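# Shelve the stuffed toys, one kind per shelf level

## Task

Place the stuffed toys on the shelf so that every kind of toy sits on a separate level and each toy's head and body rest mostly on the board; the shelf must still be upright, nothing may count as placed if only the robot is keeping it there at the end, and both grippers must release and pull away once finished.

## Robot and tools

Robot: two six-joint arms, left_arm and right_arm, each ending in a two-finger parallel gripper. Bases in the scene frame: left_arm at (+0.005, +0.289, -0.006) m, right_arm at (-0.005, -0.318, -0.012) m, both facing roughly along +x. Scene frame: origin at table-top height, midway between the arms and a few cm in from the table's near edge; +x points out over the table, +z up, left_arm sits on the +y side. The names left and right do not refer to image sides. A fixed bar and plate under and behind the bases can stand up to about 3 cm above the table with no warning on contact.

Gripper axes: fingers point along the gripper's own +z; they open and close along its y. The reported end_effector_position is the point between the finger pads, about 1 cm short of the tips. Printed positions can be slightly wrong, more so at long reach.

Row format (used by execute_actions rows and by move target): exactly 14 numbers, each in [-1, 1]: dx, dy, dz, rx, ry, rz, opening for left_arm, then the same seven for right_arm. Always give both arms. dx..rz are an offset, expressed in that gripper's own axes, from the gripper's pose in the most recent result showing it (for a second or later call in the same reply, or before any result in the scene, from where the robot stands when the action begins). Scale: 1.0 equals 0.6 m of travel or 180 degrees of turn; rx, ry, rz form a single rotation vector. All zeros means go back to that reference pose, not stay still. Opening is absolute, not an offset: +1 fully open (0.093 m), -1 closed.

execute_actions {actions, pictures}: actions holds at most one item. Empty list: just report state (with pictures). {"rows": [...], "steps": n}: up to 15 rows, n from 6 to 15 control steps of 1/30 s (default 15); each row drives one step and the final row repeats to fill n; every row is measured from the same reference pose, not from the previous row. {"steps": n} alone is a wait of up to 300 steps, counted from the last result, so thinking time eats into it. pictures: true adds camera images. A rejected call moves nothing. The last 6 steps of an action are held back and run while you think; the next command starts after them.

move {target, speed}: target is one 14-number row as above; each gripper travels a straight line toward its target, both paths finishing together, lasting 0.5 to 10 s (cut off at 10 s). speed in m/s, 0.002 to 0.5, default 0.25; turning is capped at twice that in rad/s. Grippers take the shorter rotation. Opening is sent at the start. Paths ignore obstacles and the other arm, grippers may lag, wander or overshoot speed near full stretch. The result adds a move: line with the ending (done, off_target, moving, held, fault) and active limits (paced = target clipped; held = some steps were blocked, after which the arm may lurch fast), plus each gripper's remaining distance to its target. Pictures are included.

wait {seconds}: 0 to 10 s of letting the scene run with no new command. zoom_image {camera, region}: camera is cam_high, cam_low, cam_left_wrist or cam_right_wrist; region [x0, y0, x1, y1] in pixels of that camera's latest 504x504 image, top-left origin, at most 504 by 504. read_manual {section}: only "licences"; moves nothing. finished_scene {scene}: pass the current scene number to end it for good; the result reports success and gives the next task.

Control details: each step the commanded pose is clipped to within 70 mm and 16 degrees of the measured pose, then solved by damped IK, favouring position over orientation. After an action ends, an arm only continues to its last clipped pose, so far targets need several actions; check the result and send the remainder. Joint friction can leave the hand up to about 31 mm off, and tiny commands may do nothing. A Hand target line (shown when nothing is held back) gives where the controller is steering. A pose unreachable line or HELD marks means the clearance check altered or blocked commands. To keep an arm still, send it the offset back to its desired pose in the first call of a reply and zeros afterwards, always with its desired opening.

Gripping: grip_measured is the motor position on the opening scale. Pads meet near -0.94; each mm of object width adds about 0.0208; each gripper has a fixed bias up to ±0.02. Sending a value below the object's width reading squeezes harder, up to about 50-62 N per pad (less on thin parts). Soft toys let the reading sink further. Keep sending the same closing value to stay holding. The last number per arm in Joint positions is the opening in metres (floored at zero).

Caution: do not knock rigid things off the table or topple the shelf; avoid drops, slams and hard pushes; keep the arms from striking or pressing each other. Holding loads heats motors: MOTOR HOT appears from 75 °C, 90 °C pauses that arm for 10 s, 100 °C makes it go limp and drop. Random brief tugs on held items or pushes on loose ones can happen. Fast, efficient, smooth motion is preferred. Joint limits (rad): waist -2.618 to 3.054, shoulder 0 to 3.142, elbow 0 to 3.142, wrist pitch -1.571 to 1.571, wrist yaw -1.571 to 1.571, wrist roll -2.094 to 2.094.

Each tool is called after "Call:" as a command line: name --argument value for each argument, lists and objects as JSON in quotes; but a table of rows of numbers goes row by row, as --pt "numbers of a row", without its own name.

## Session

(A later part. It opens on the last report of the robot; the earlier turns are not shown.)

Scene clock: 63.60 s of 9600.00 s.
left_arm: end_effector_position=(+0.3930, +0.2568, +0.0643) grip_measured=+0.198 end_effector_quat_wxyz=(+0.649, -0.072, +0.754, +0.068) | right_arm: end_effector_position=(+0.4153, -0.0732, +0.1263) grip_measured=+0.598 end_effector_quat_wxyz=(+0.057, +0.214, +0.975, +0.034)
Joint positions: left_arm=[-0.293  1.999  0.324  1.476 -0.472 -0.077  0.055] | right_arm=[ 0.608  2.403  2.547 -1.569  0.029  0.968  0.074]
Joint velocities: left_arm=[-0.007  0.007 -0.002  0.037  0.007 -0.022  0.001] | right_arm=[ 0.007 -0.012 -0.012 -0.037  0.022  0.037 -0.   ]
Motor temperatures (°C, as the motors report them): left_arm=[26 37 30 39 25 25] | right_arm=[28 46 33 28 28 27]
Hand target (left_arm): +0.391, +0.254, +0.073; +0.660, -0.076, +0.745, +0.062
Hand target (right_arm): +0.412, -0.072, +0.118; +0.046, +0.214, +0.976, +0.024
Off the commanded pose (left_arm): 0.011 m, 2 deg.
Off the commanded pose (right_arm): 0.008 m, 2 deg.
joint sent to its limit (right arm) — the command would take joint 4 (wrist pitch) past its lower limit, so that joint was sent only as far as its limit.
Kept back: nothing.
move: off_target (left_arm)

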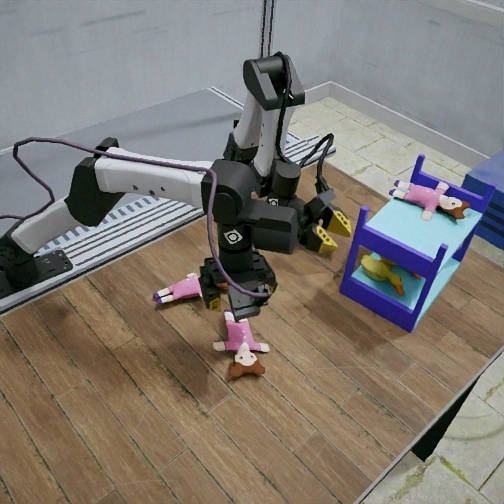

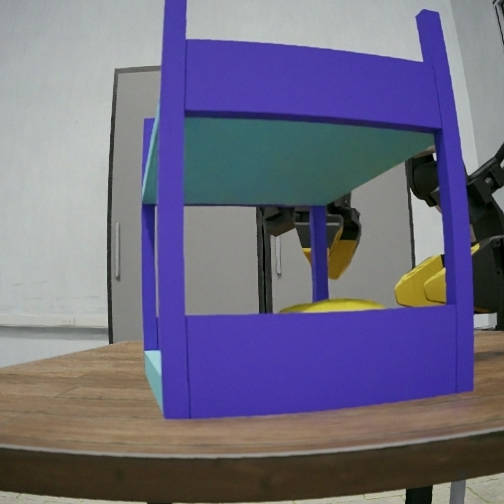

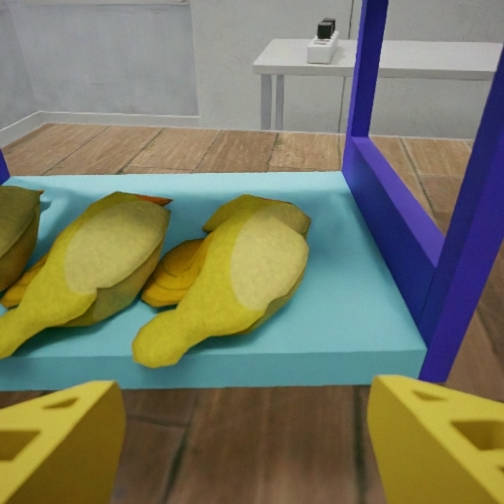

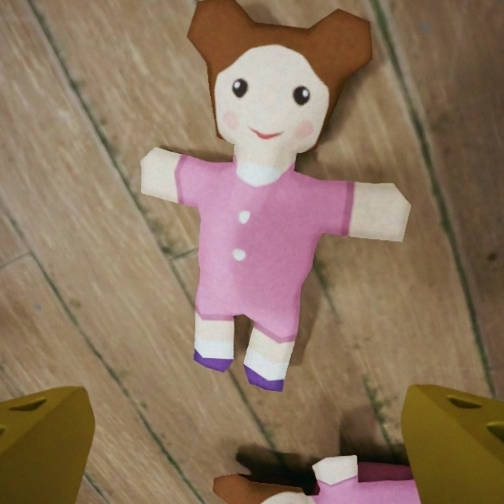

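Call:
move --target '[-0.042,-0.45,-0.173,0.213,0.166,0.093,0.5,0.038,-0.49,-0.05,-0.008,0.048,-0.58,0.5]' --speed 0.4

Scene clock: 67.13 s of 9600.00 s.
left_arm: end_effector_position=(+0.3454, -0.0199, +0.1035) grip_measured=+0.498 end_effector_quat_wxyz=(+0.414, +0.236, +0.874, -0.098) | right_arm: end_effector_position=(+0.2818, -0.3282, +0.1319) grip_measured=+0.503 end_effector_quat_wxyz=(+0.007, -0.642, +0.767, -0.008)
Joint positions: left_arm=[-0.829  1.719  1.012 -0.033 -0.229 -0.193  0.069] | right_arm=[ 0.028  1.587  1.395 -1.343 -0.006 -1.436  0.069]
Joint velocities: left_arm=[-0.017 -0.007  0.007 -0.081  0.095  0.051 -0.   ] | right_arm=[ 0.002 -0.017 -0.002 -0.007 -0.007  0.007 -0.   ]
Motor temperatures (°C, as the motors report them): left_arm=[26 37 30 39 25 25] | right_arm=[28 46 33 28 28 27]
Hand target (left_arm): +0.345, -0.027, +0.106; +0.412, +0.239, +0.873, -0.104
Hand target (right_arm): +0.274, -0.332, +0.129; -0.001, -0.641, +0.767, -0.005
Off the commanded pose (left_arm): 0.009 m, 1 deg.
Off the commanded pose (right_arm): 0.013 m, 1 deg.
Kept back: nothing.
move: off_target (right_arm)

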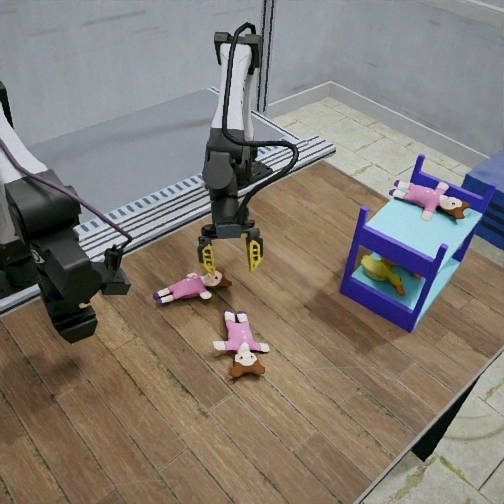

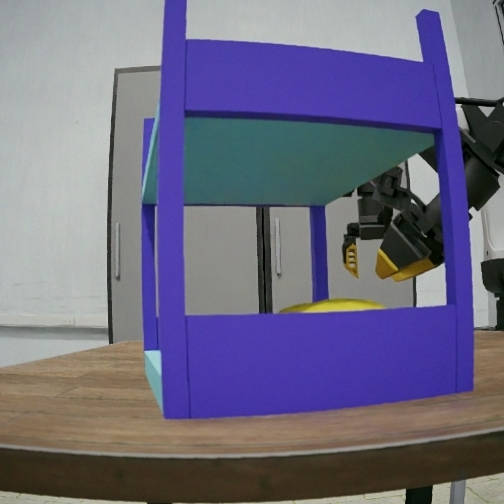

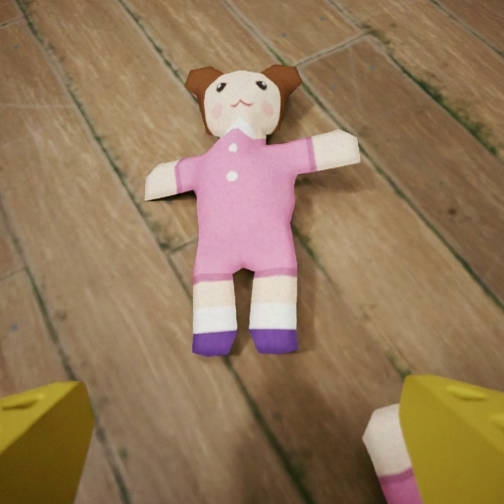

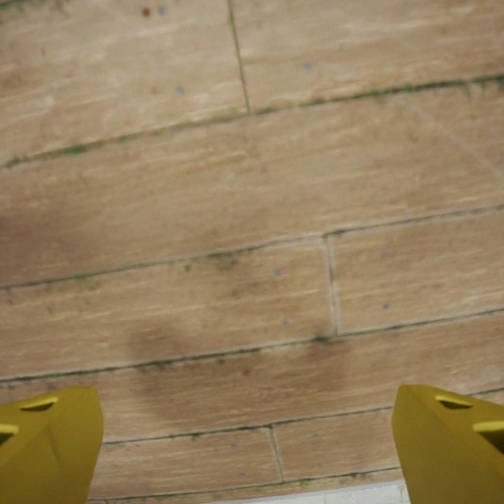

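Call:
move --target '[-0.018,0.004,0.218,0,0,0,0.5,0,0,0,0,0,0,0.5]' --speed 0.15

Call:
move --target '[0,0,0,0,0,0,-0.5,0,0,0,0,0,0,0.5]'

Scene clock: 68.73 s of 9600.00 s.
left_arm: end_effector_position=(+0.4294, -0.0696, +0.0194) grip_measured=+0.498 end_effector_quat_wxyz=(+0.399, +0.242, +0.880, -0.090) | right_arm: end_effector_position=(+0.2818, -0.3282, +0.1319) grip_measured=+0.503 end_effector_quat_wxyz=(+0.007, -0.643, +0.766, -0.008)
Joint positions: left_arm=[-0.77   2.206  1.351  0.087 -0.183 -0.149  0.069] | right_arm=[ 0.028  1.587  1.395 -1.343 -0.006 -1.438  0.069]
Joint velocities: left_arm=[-0.002 -0.022  0.012 -0.022  0.007 -0.007 -0.   ] | right_arm=[-0.012 -0.002  0.007  0.051 -0.066 -0.007 -0.   ]
Motor temperatures (°C, as the motors report them): left_arm=[26 37 31 39 25 25] | right_arm=[28 46 33 28 28 27]
Hand target (left_arm): +0.440, -0.071, +0.029; +0.414, +0.236, +0.874, -0.098
Hand target (right_arm): +0.282, -0.328, +0.132; +0.008, -0.642, +0.767, -0.008
Off the commanded pose (left_arm): 0.015 m, 2 deg.
Off the commanded pose (right_arm): 0.000 m, 0 deg.
Kept back: nothing.
move: off_target (left_arm)

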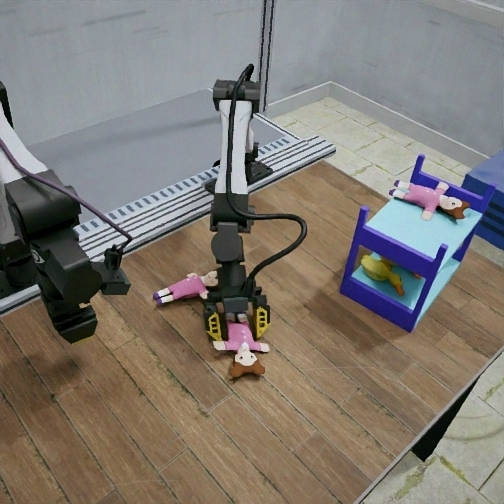

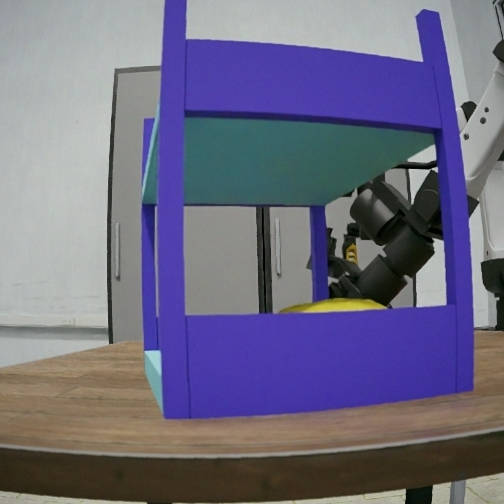

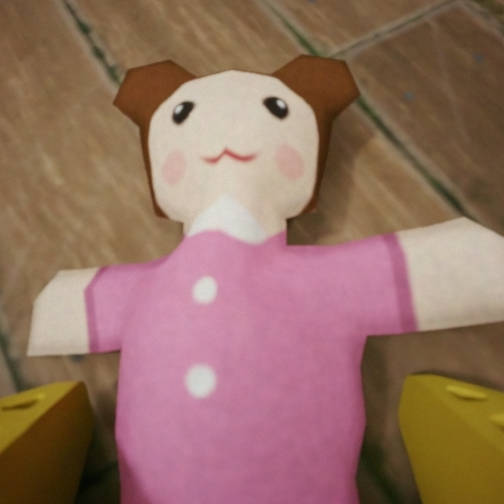

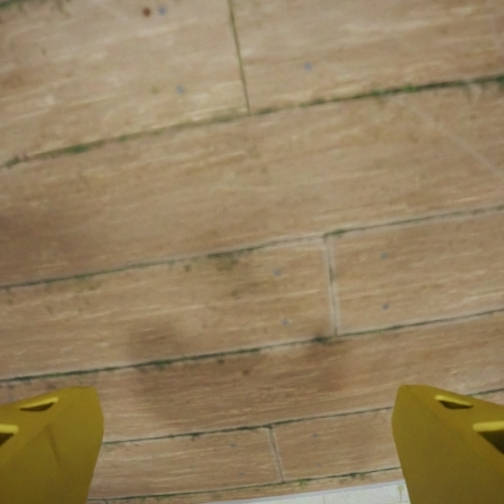

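Scene clock: 69.23 s of 9600.00 s.
left_arm: end_effector_position=(+0.4304, -0.0706, +0.0209) grip_measured=-0.496 end_effector_quat_wxyz=(+0.403, +0.241, +0.878, -0.092) | right_arm: end_effector_position=(+0.2818, -0.3282, +0.1319) grip_measured=+0.503 end_effector_quat_wxyz=(+0.007, -0.643, +0.766, -0.008)
Joint positions: left_arm=[-0.77   2.206  1.351  0.096 -0.183 -0.149  0.021] | right_arm=[ 0.028  1.587  1.395 -1.343 -0.006 -1.438  0.069]
Joint velocities: left_arm=[ 0.002  0.002 -0.017  0.022 -0.022 -0.051 -0.   ] | right_arm=[-0.012  0.002 -0.007 -0.037  0.007  0.066 -0.001]
Motor temperatures (°C, as the motors report them): left_arm=[26 38 31 39 25 25] | right_arm=[28 46 33 28 28 27]
Hand target (left_arm): +0.429, -0.070, +0.019; +0.399, +0.242, +0.880, -0.090
Hand target (right_arm): +0.282, -0.328, +0.132; +0.007, -0.643, +0.766, -0.008
Off the commanded pose (left_arm): 0.002 m, 1 deg.
Off the commanded pose (right_arm): 0.000 m, 0 deg.
Kept back: nothing.
move: done

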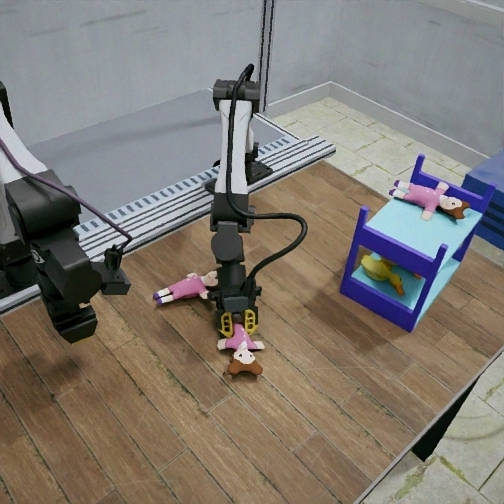

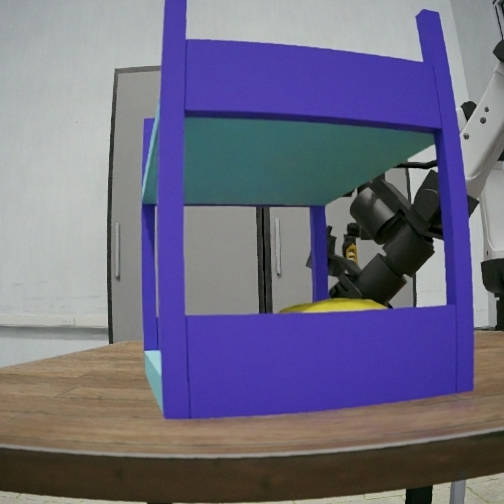

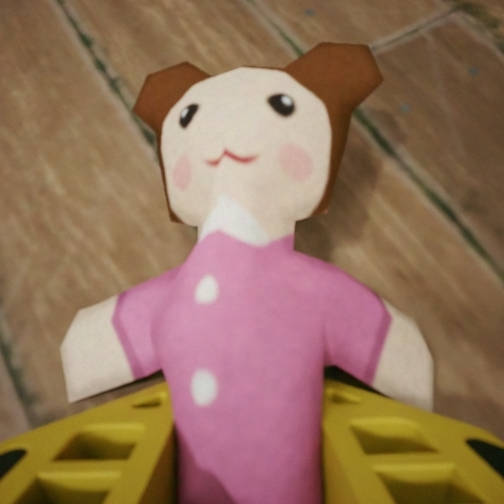

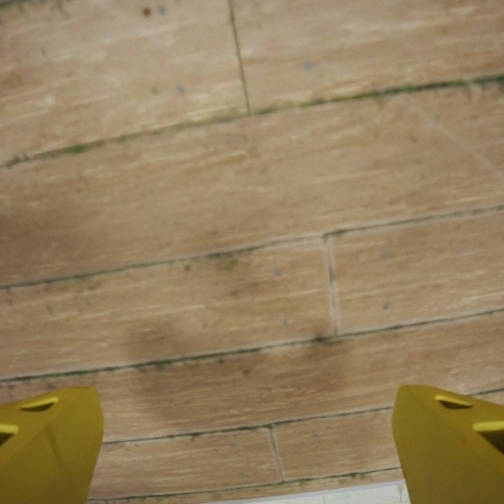

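Call:
move --target '[-0.092,0.374,-0.585,-0.168,-0.01,-0.162,-0.5,-0.39,0.09,0.01,0,0,0,0.5]'

Scene clock: 71.83 s of 9600.00 s.
left_arm: end_effector_position=(+0.3395, +0.2314, +0.2889) grip_measured=-0.497 end_effector_quat_wxyz=(+0.416, -0.089, +0.904, +0.037) | right_arm: end_effector_position=(+0.2663, -0.0895, +0.1283) grip_measured=+0.503 end_effector_quat_wxyz=(+0.019, -0.643, +0.765, +0.003)
Joint positions: left_arm=[-0.365  1.288  1.394 -0.92  -0.392 -0.388  0.021] | right_arm=[ 0.771  1.832  1.668 -1.353 -0.002 -0.696  0.069]
Joint velocities: left_arm=[-0.007  0.002  0.007  0.007 -0.081 -0.037 -0.001] | right_arm=[-0.012 -0.002 -0.002  0.007 -0.022  0.051  0.001]
Motor temperatures (°C, as the motors report them): left_arm=[26 38 31 38 25 25] | right_arm=[28 45 33 28 28 27]
Hand target (left_arm): +0.340, +0.236, +0.297; +0.425, -0.099, +0.899, +0.036
Hand target (right_arm): +0.266, -0.089, +0.125; +0.008, -0.643, +0.766, -0.002
Off the commanded pose (left_arm): 0.012 m, 2 deg.
Off the commanded pose (right_arm): 0.005 m, 2 deg.
Kept back: nothing.
move: off_target (left_arm)

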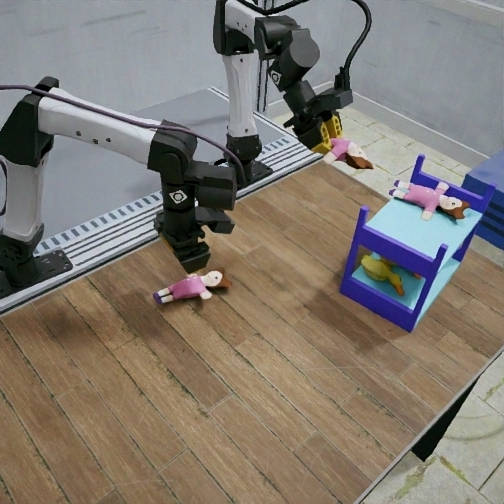

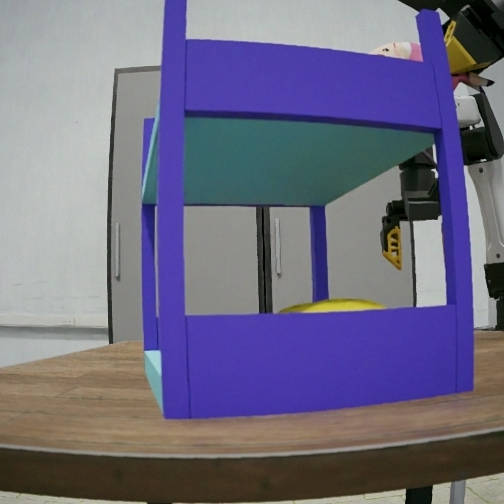

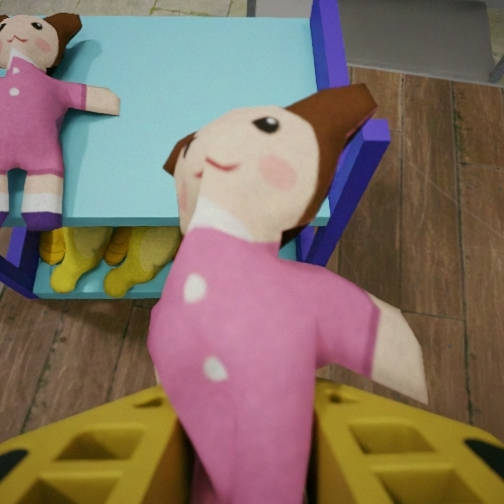

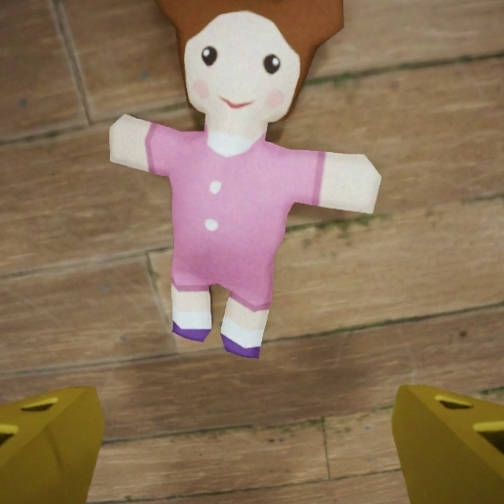

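Call:
move --target '[-0.157,0.02,0.262,0,-0.01,0,-0.5,0,0.02,0.192,0,0,0.03,0.5]' --speed 0.18

Call:
move --target '[0.063,0,0.058,0,0,0,-0.5,0,0,0,0,0,0,-0.5]' --speed 0.08

Scene clock: 73.67 s of 9600.00 s.
left_arm: end_effector_position=(+0.5070, +0.2726, +0.2430) grip_measured=-0.497 end_effector_quat_wxyz=(+0.406, -0.087, +0.909, +0.043) | right_arm: end_effector_position=(+0.2658, -0.0821, +0.0230) grip_measured=+0.503 end_effector_quat_wxyz=(+0.033, -0.605, +0.796, +0.005)
Joint positions: left_arm=[-0.118  1.834  1.73  -0.678 -0.223 -0.201  0.021] | right_arm=[ 0.787  1.881  1.305 -0.912 -0.002 -0.583  0.069]
Joint velocities: left_arm=[-0.007 -0.012 -0.007 -0.022 -0.037  0.007  0.001] | right_arm=[ 0.027 -0.012 -0.002 -0.007 -0.066 -0.11  -0.   ]
Motor temperatures (°C, as the motors report them): left_arm=[26 38 31 38 25 25] | right_arm=[28 45 33 28 28 27]
Hand target (left_arm): +0.514, +0.276, +0.258; +0.429, -0.089, +0.898, +0.038
Hand target (right_arm): +0.259, -0.084, +0.013; +0.018, -0.606, +0.795, +0.004
Off the commanded pose (left_arm): 0.018 m, 3 deg.
Off the commanded pose (right_arm): 0.013 m, 2 deg.
Kept back: nothing.
move: off_target (left_arm, right_arm)

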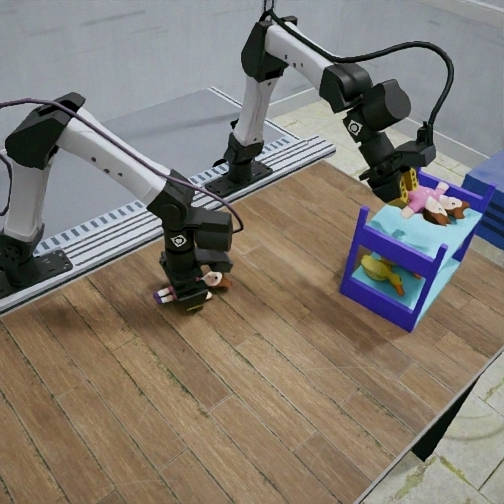

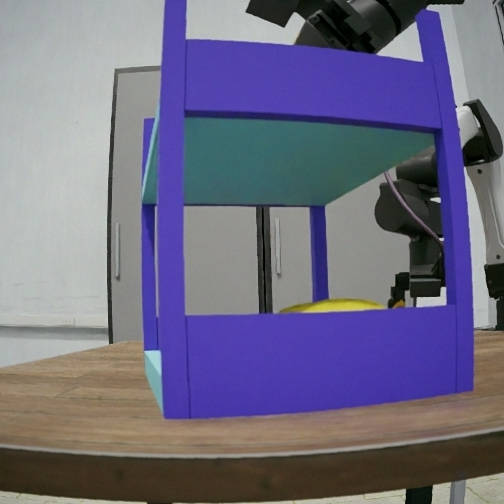

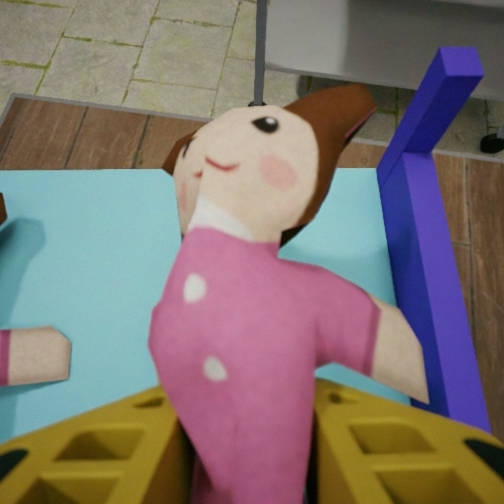

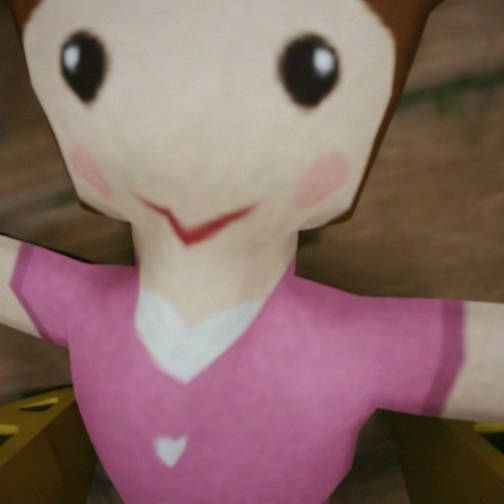

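Scene clock: 74.70 s of 9600.00 s.
left_arm: end_effector_position=(+0.5056, +0.2730, +0.1876) grip_measured=-0.497 end_effector_quat_wxyz=(+0.394, -0.086, +0.914, +0.045) | right_arm: end_effector_position=(+0.2661, -0.0818, +0.0241) grip_measured=-0.496 end_effector_quat_wxyz=(+0.035, -0.605, +0.796, +0.005)
Joint positions: left_arm=[-0.118  1.834  1.529 -0.505 -0.223 -0.201  0.021] | right_arm=[ 0.787  1.878  1.305 -0.912 -0.002 -0.583  0.021]
Joint velocities: left_arm=[ 0.002  0.007  0.012  0.066  0.081 -0.066  0.002] | right_arm=[-0.002 -0.007  0.002 -0.081  0.007 -0.066 -0.001]
Motor temperatures (°C, as the motors report them): left_arm=[26 38 31 38 25 25] | right_arm=[28 45 33 28 28 27]
Hand target (left_arm): +0.508, +0.272, +0.192; +0.406, -0.087, +0.909, +0.043
Hand target (right_arm): +0.266, -0.082, +0.023; +0.033, -0.605, +0.796, +0.005
Off the commanded pose (left_arm): 0.004 m, 2 deg.
Off the commanded pose (right_arm): 0.001 m, 0 deg.
Kept back: nothing.
move: done

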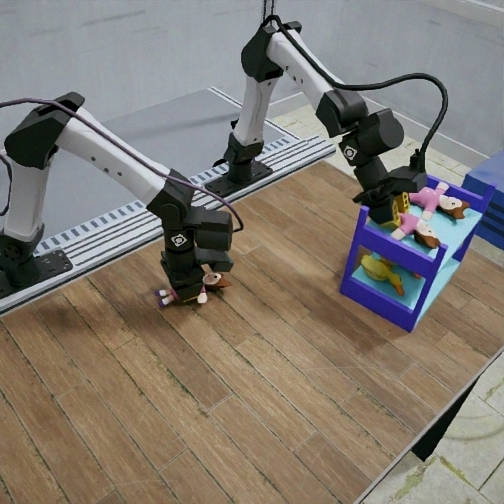

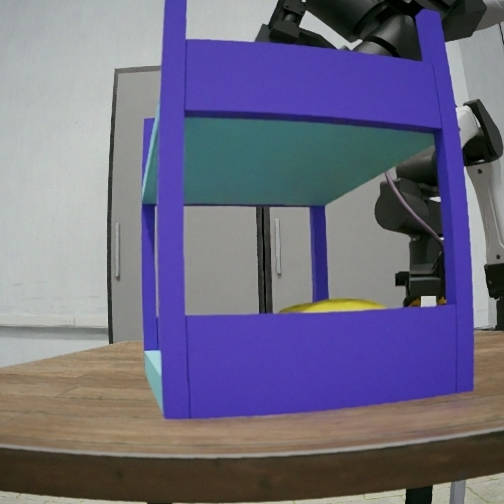

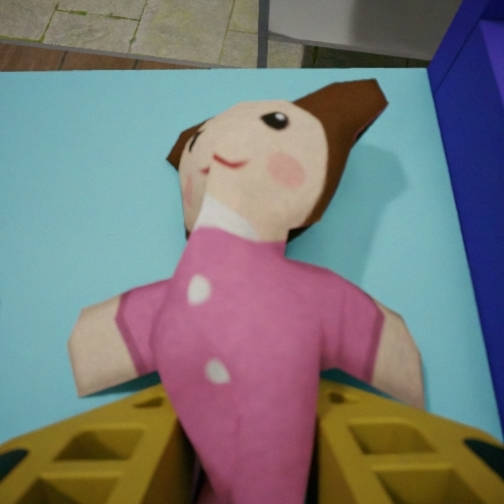

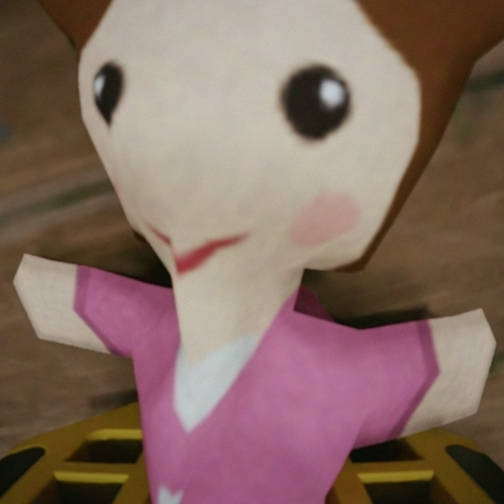

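Call:
move --target '[0,0,0,0,0,0,0.1,0,0,-0.07,0,0,0,-0.5]'

Call:
move --target '[0.03,0,-0.25,0,0,0,0.1,-0.045,-0.1,0,0,0,-0.365,-0.5]' --speed 0.3

Call:
move --target '[0,0,0,0,0,0,0.5,0,0,0.075,0,0,0,-0.5]' --speed 0.1

Call:
move --target '[0,0,0,0,0,0,0.5,0,0,0,0,0,0,0.6]'

Call:
move --target '[0,0,0,0,0,0,0.5,0,0,-0.14,0,0,0,0.6]'

Scene clock: 76.03 s of 9600.00 s.
left_arm: end_effector_position=(+0.5059, +0.2729, +0.1878) grip_measured=+0.098 end_effector_quat_wxyz=(+0.394, -0.086, +0.914, +0.045) | right_arm: end_effector_position=(+0.2638, -0.0840, +0.0620) grip_measured=-0.496 end_effector_quat_wxyz=(+0.035, -0.605, +0.796, +0.005)
Joint positions: left_arm=[-0.118  1.834  1.529 -0.503 -0.223 -0.201  0.05 ] | right_arm=[ 0.787  1.827  1.394 -1.052 -0.002 -0.583  0.021]
Joint velocities: left_arm=[-0.012 -0.007 -0.002  0.037  0.051  0.022  0.   ] | right_arm=[-0.017 -0.017 -0.002  0.007  0.037 -0.022 -0.   ]
Motor temperatures (°C, as the motors report them): left_arm=[26 38 31 38 25 25] | right_arm=[28 45 33 28 28 27]
Hand target (left_arm): +0.506, +0.273, +0.188; +0.394, -0.086, +0.914, +0.045
Hand target (right_arm): +0.264, -0.084, +0.066; +0.035, -0.605, +0.796, +0.005
Off the commanded pose (left_arm): 0.000 m, 0 deg.
Off the commanded pose (right_arm): 0.004 m, 0 deg.
Kept back: nothing.
move: done

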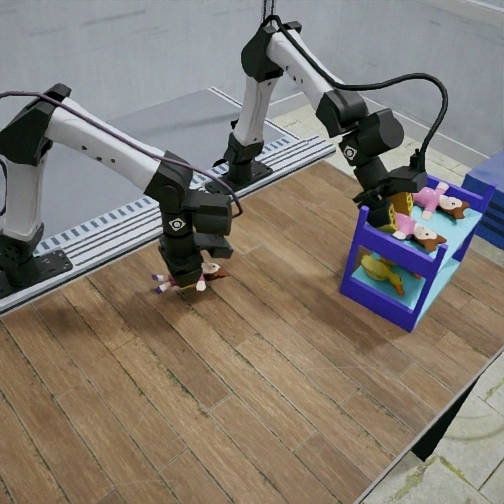

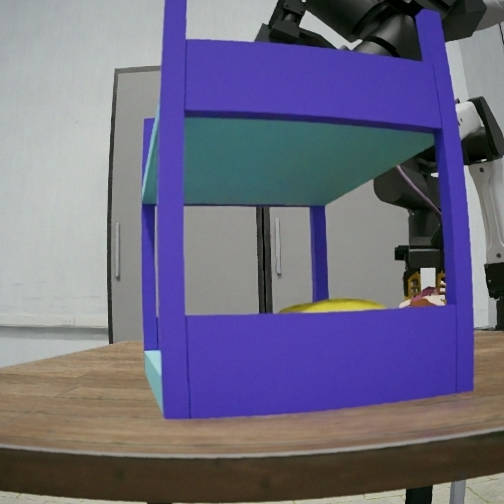

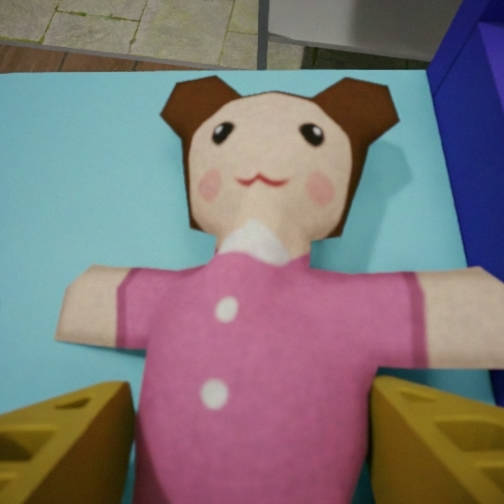

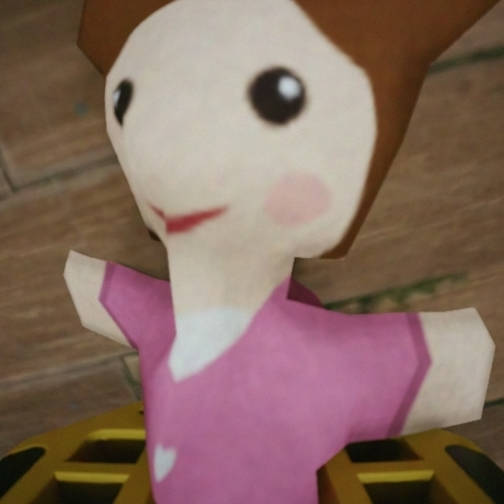

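Scene clock: 78.53 s of 9600.00 s.
left_arm: end_effector_position=(+0.3878, +0.2532, +0.2694) grip_measured=+0.098 end_effector_quat_wxyz=(+0.388, -0.086, +0.917, +0.047) | right_arm: end_effector_position=(+0.3269, -0.0718, +0.0705) grip_measured=-0.496 end_effector_quat_wxyz=(-0.039, +0.939, -0.340, +0.024)
Joint positions: left_arm=[-0.231  1.454  1.473 -0.865 -0.299 -0.288  0.05 ] | right_arm=[ 0.709  2.02   1.694 -1.138 -0.002 -1.807  0.021]
Joint velocities: left_arm=[-0.002 -0.002 -0.007 -0.051 -0.007 -0.051  0.   ] | right_arm=[-0.012 -0.002 -0.017  0.037 -0.051 -0.066  0.   ]
Motor temperatures (°C, as the motors report them): left_arm=[26 38 31 38 25 25] | right_arm=[28 44 33 28 28 27]
Hand target (left_arm): +0.385, +0.251, +0.277; +0.395, -0.086, +0.913, +0.046
Hand target (right_arm): +0.328, -0.074, +0.066; -0.032, +0.940, -0.341, +0.016
Off the commanded pose (left_arm): 0.009 m, 1 deg.
Off the commanded pose (right_arm): 0.006 m, 1 deg.
Kept back: nothing.
move: done

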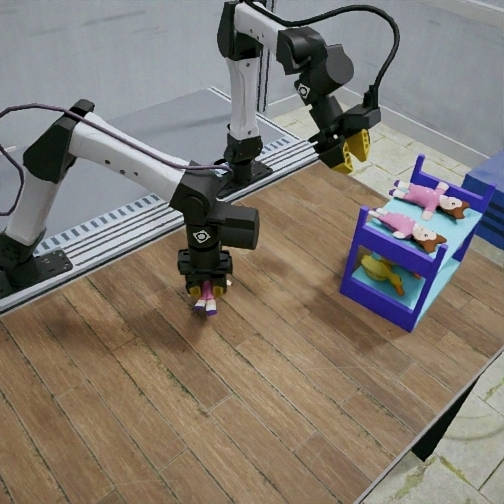

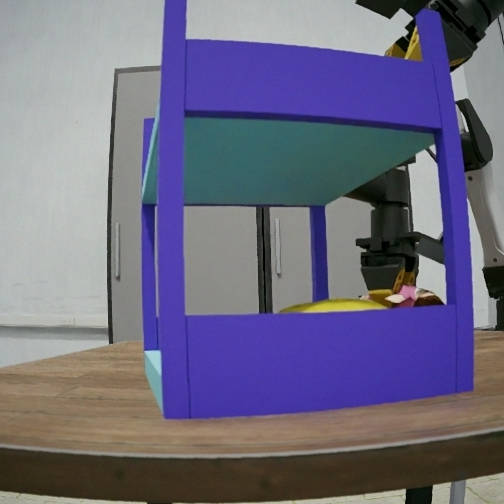

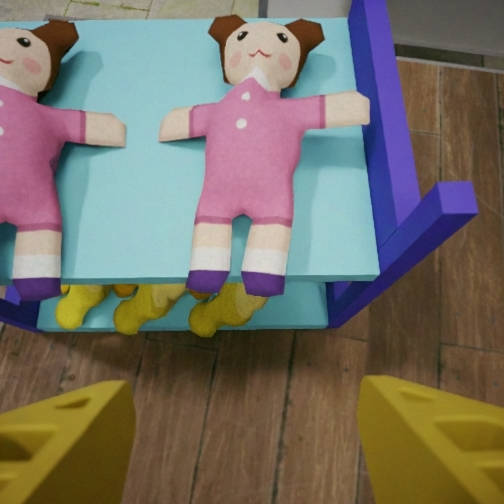

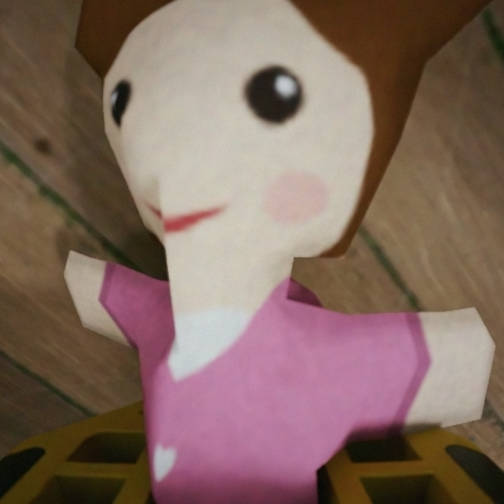

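Scene clock: 79.50 s of 9600.00 s.
left_arm: end_effector_position=(+0.3878, +0.2532, +0.2694) grip_measured=+0.498 end_effector_quat_wxyz=(+0.388, -0.086, +0.917, +0.047) | right_arm: end_effector_position=(+0.3341, -0.0663, +0.0360) grip_measured=-0.496 end_effector_quat_wxyz=(-0.049, +0.939, -0.340, +0.030)
Joint positions: left_arm=[-0.231  1.454  1.473 -0.865 -0.299 -0.288  0.069] | right_arm=[ 0.709  2.056  1.606 -0.99  -0.002 -1.807  0.021]
Joint velocities: left_arm=[-0.012  0.012  0.002 -0.037  0.022 -0.022 -0.001] | right_arm=[-0.002  0.002  0.002  0.007 -0.037  0.037 -0.   ]
Motor temperatures (°C, as the motors report them): left_arm=[26 38 31 38 25 25] | right_arm=[28 45 33 28 28 27]
Hand target (left_arm): +0.388, +0.253, +0.269; +0.388, -0.086, +0.917, +0.047
Hand target (right_arm): +0.330, -0.069, +0.026; -0.039, +0.939, -0.341, +0.023
Off the commanded pose (left_arm): 0.000 m, 0 deg.
Off the commanded pose (right_arm): 0.011 m, 1 deg.
Kept back: nothing.
move: off_target (right_arm)

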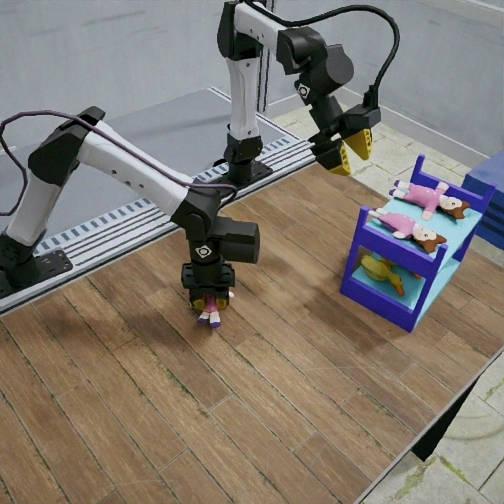

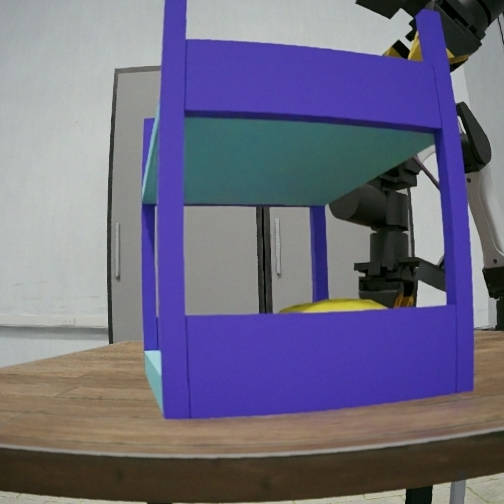

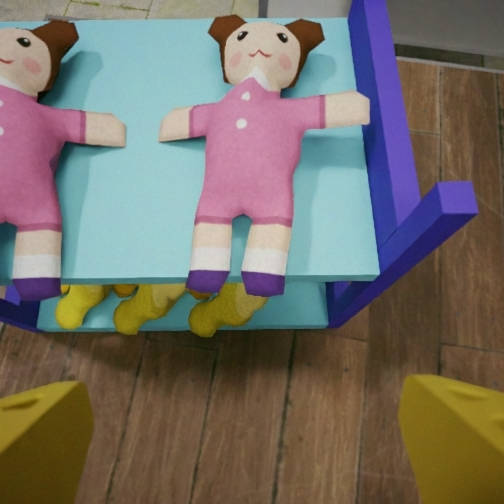

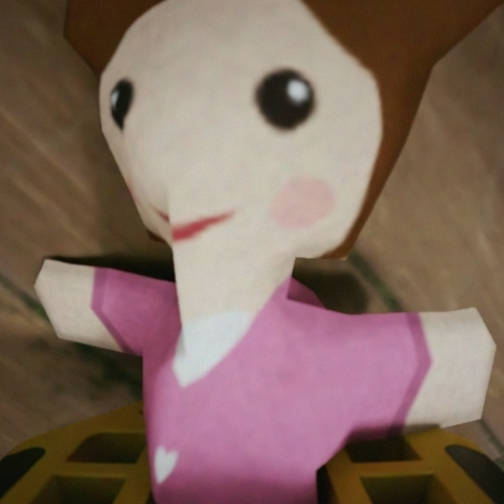

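Scene clock: 80.00 s of 9600.00 s.
left_arm: end_effector_position=(+0.3878, +0.2532, +0.2694) grip_measured=+0.498 end_effector_quat_wxyz=(+0.388, -0.086, +0.917, +0.047) | right_arm: end_effector_position=(+0.3341, -0.0663, +0.0360) grip_measured=+0.597 end_effector_quat_wxyz=(-0.049, +0.939, -0.340, +0.030)
Joint positions: left_arm=[-0.231  1.454  1.473 -0.865 -0.299 -0.288  0.069] | right_arm=[ 0.709  2.056  1.606 -0.99  -0.002 -1.807  0.074]
Joint velocities: left_arm=[ 0.012 -0.002 -0.002  0.007 -0.037  0.095 -0.001] | right_arm=[-0.017  0.002 -0.007 -0.037 -0.066  0.007 -0.   ]
Motor temperatures (°C, as the motors report them): left_arm=[26 38 31 38 25 25] | right_arm=[28 45 33 28 28 27]
Hand target (left_arm): +0.388, +0.253, +0.269; +0.388, -0.086, +0.917, +0.047
Hand target (right_arm): +0.334, -0.066, +0.036; -0.049, +0.939, -0.340, +0.030
Off the commanded pose (left_arm): 0.000 m, 0 deg.
Off the commanded pose (right_arm): 0.000 m, 0 deg.
Kept back: nothing.
move: done

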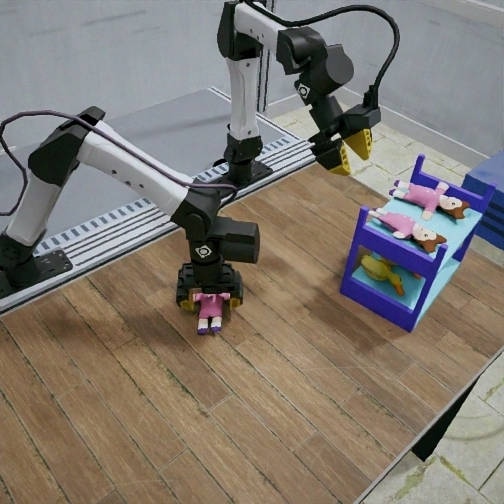

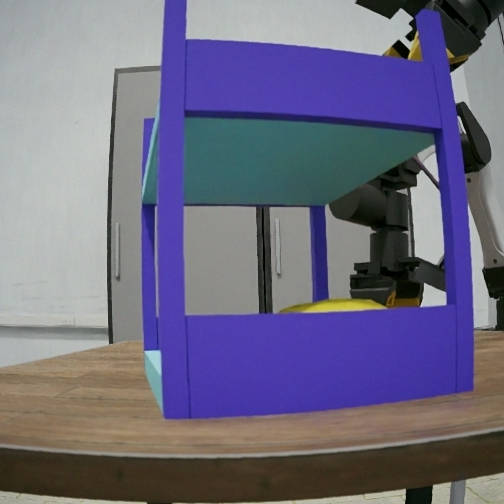

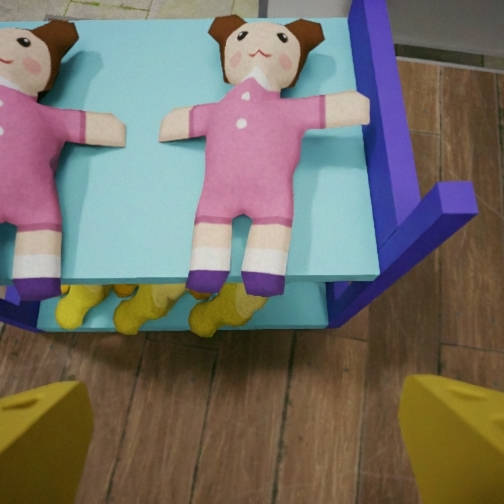

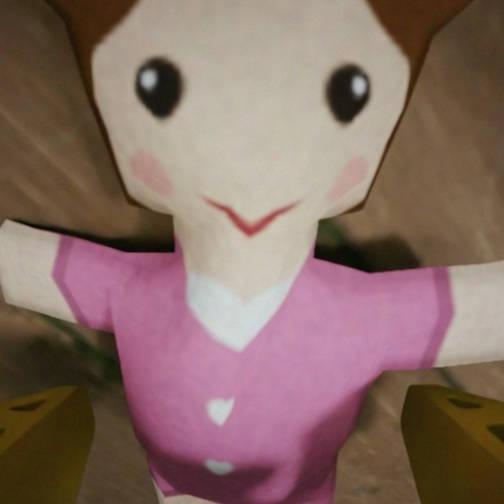

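Scene clock: 81.07 s of 9600.00 s.
left_arm: end_effector_position=(+0.3878, +0.2532, +0.2694) grip_measured=+0.498 end_effector_quat_wxyz=(+0.388, -0.086, +0.917, +0.047) | right_arm: end_effector_position=(+0.3275, -0.0714, +0.1228) grip_measured=+0.597 end_effector_quat_wxyz=(-0.058, +0.938, -0.340, +0.036)
Joint positions: left_arm=[-0.231  1.454  1.473 -0.865 -0.299 -0.288  0.069] | right_arm=[ 0.709  1.975  1.831 -1.273 -0.002 -1.807  0.074]
Joint velocities: left_arm=[ 0.012 -0.007 -0.017  0.007  0.037 -0.051  0.   ] | right_arm=[ 0.012 -0.007 -0.007 -0.037 -0.022  0.037 -0.   ]
Motor temperatures (°C, as the motors report them): left_arm=[26 38 31 38 25 25] | right_arm=[28 45 34 28 28 27]
Hand target (left_arm): +0.388, +0.253, +0.269; +0.388, -0.086, +0.917, +0.047
Hand target (right_arm): +0.325, -0.073, +0.120; -0.050, +0.939, -0.340, +0.030
Off the commanded pose (left_arm): 0.000 m, 0 deg.
Off the commanded pose (right_arm): 0.004 m, 1 deg.
Kept back: nothing.
move: done

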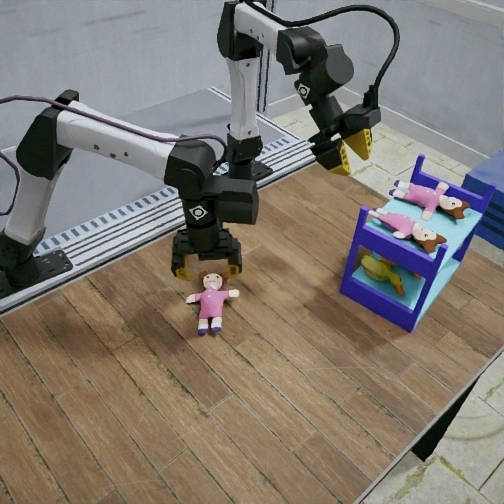

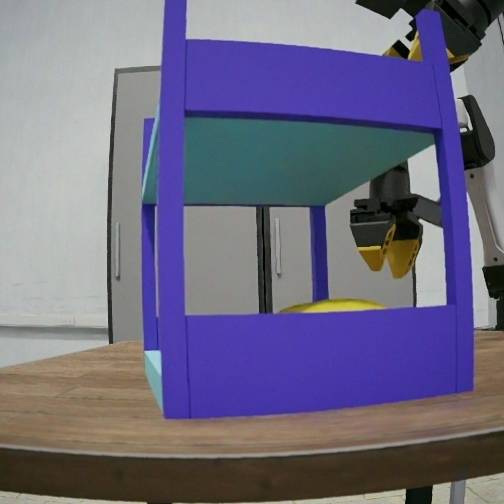

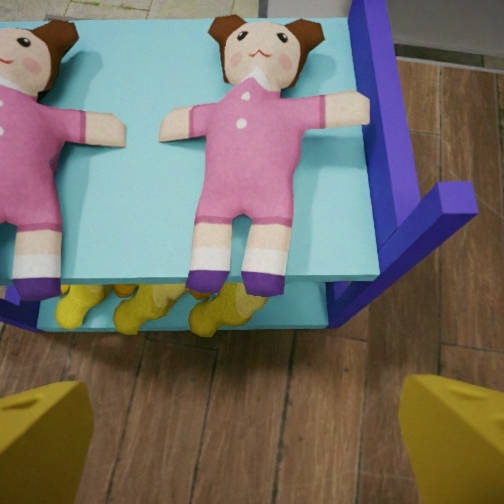

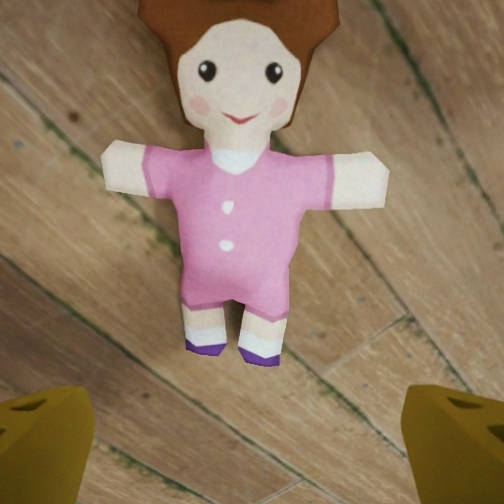

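Call:
move --target '[0.373,-0.427,0.01,0.216,-0.013,0.194,0.5,0.163,0.43,-0.05,0,0,0.3,0.6]' --speed 0.3

Scene clock: 84.50 s of 9600.00 s.
left_arm: end_effector_position=(+0.2918, -0.0226, +0.1038) grip_measured=+0.498 end_effector_quat_wxyz=(+0.383, +0.316, +0.858, -0.134) | right_arm: end_effector_position=(+0.2487, -0.3338, +0.1262) grip_measured=+0.598 end_effector_quat_wxyz=(-0.072, +0.683, -0.727, +0.023)
Joint positions: left_arm=[-0.881  1.581  0.896 -0.078 -0.115 -0.121  0.069] | right_arm=[-0.056  1.364  1.158 -1.225 -0.09  -1.628  0.074]
Joint velocities: left_arm=[ 0.012 -0.002 -0.022 -0.022  0.022 -0.037  0.001] | right_arm=[ 0.002 -0.022 -0.002  0.007 -0.066 -0.022 -0.   ]
Motor temperatures (°C, as the motors report them): left_arm=[26 38 31 38 25 25] | right_arm=[28 45 34 28 28 27]
Hand target (left_arm): +0.290, -0.027, +0.101; +0.385, +0.322, +0.854, -0.139
Hand target (right_arm): +0.239, -0.334, +0.122; -0.067, +0.682, -0.728, +0.012
Off the commanded pose (left_arm): 0.006 m, 1 deg.
Off the commanded pose (right_arm): 0.014 m, 2 deg.
Kept back: nothing.
move: off_target (right_arm)

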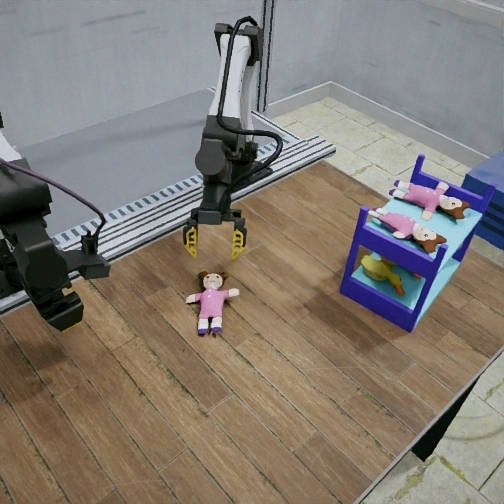

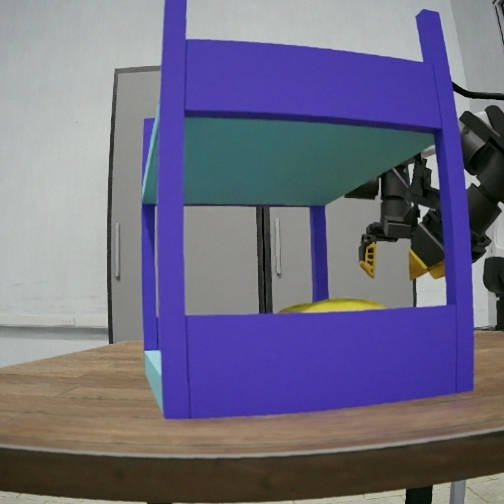

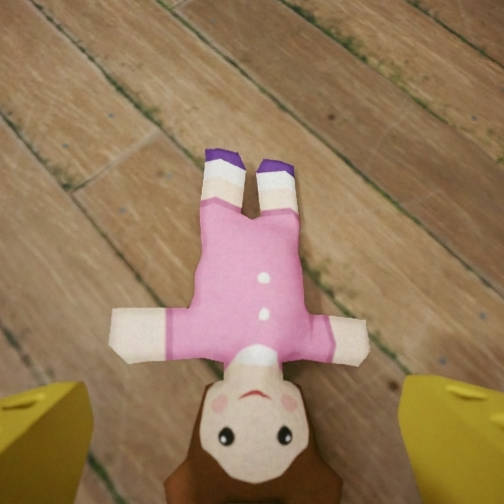

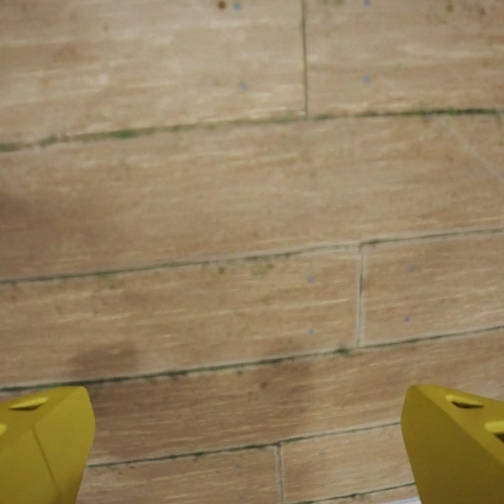

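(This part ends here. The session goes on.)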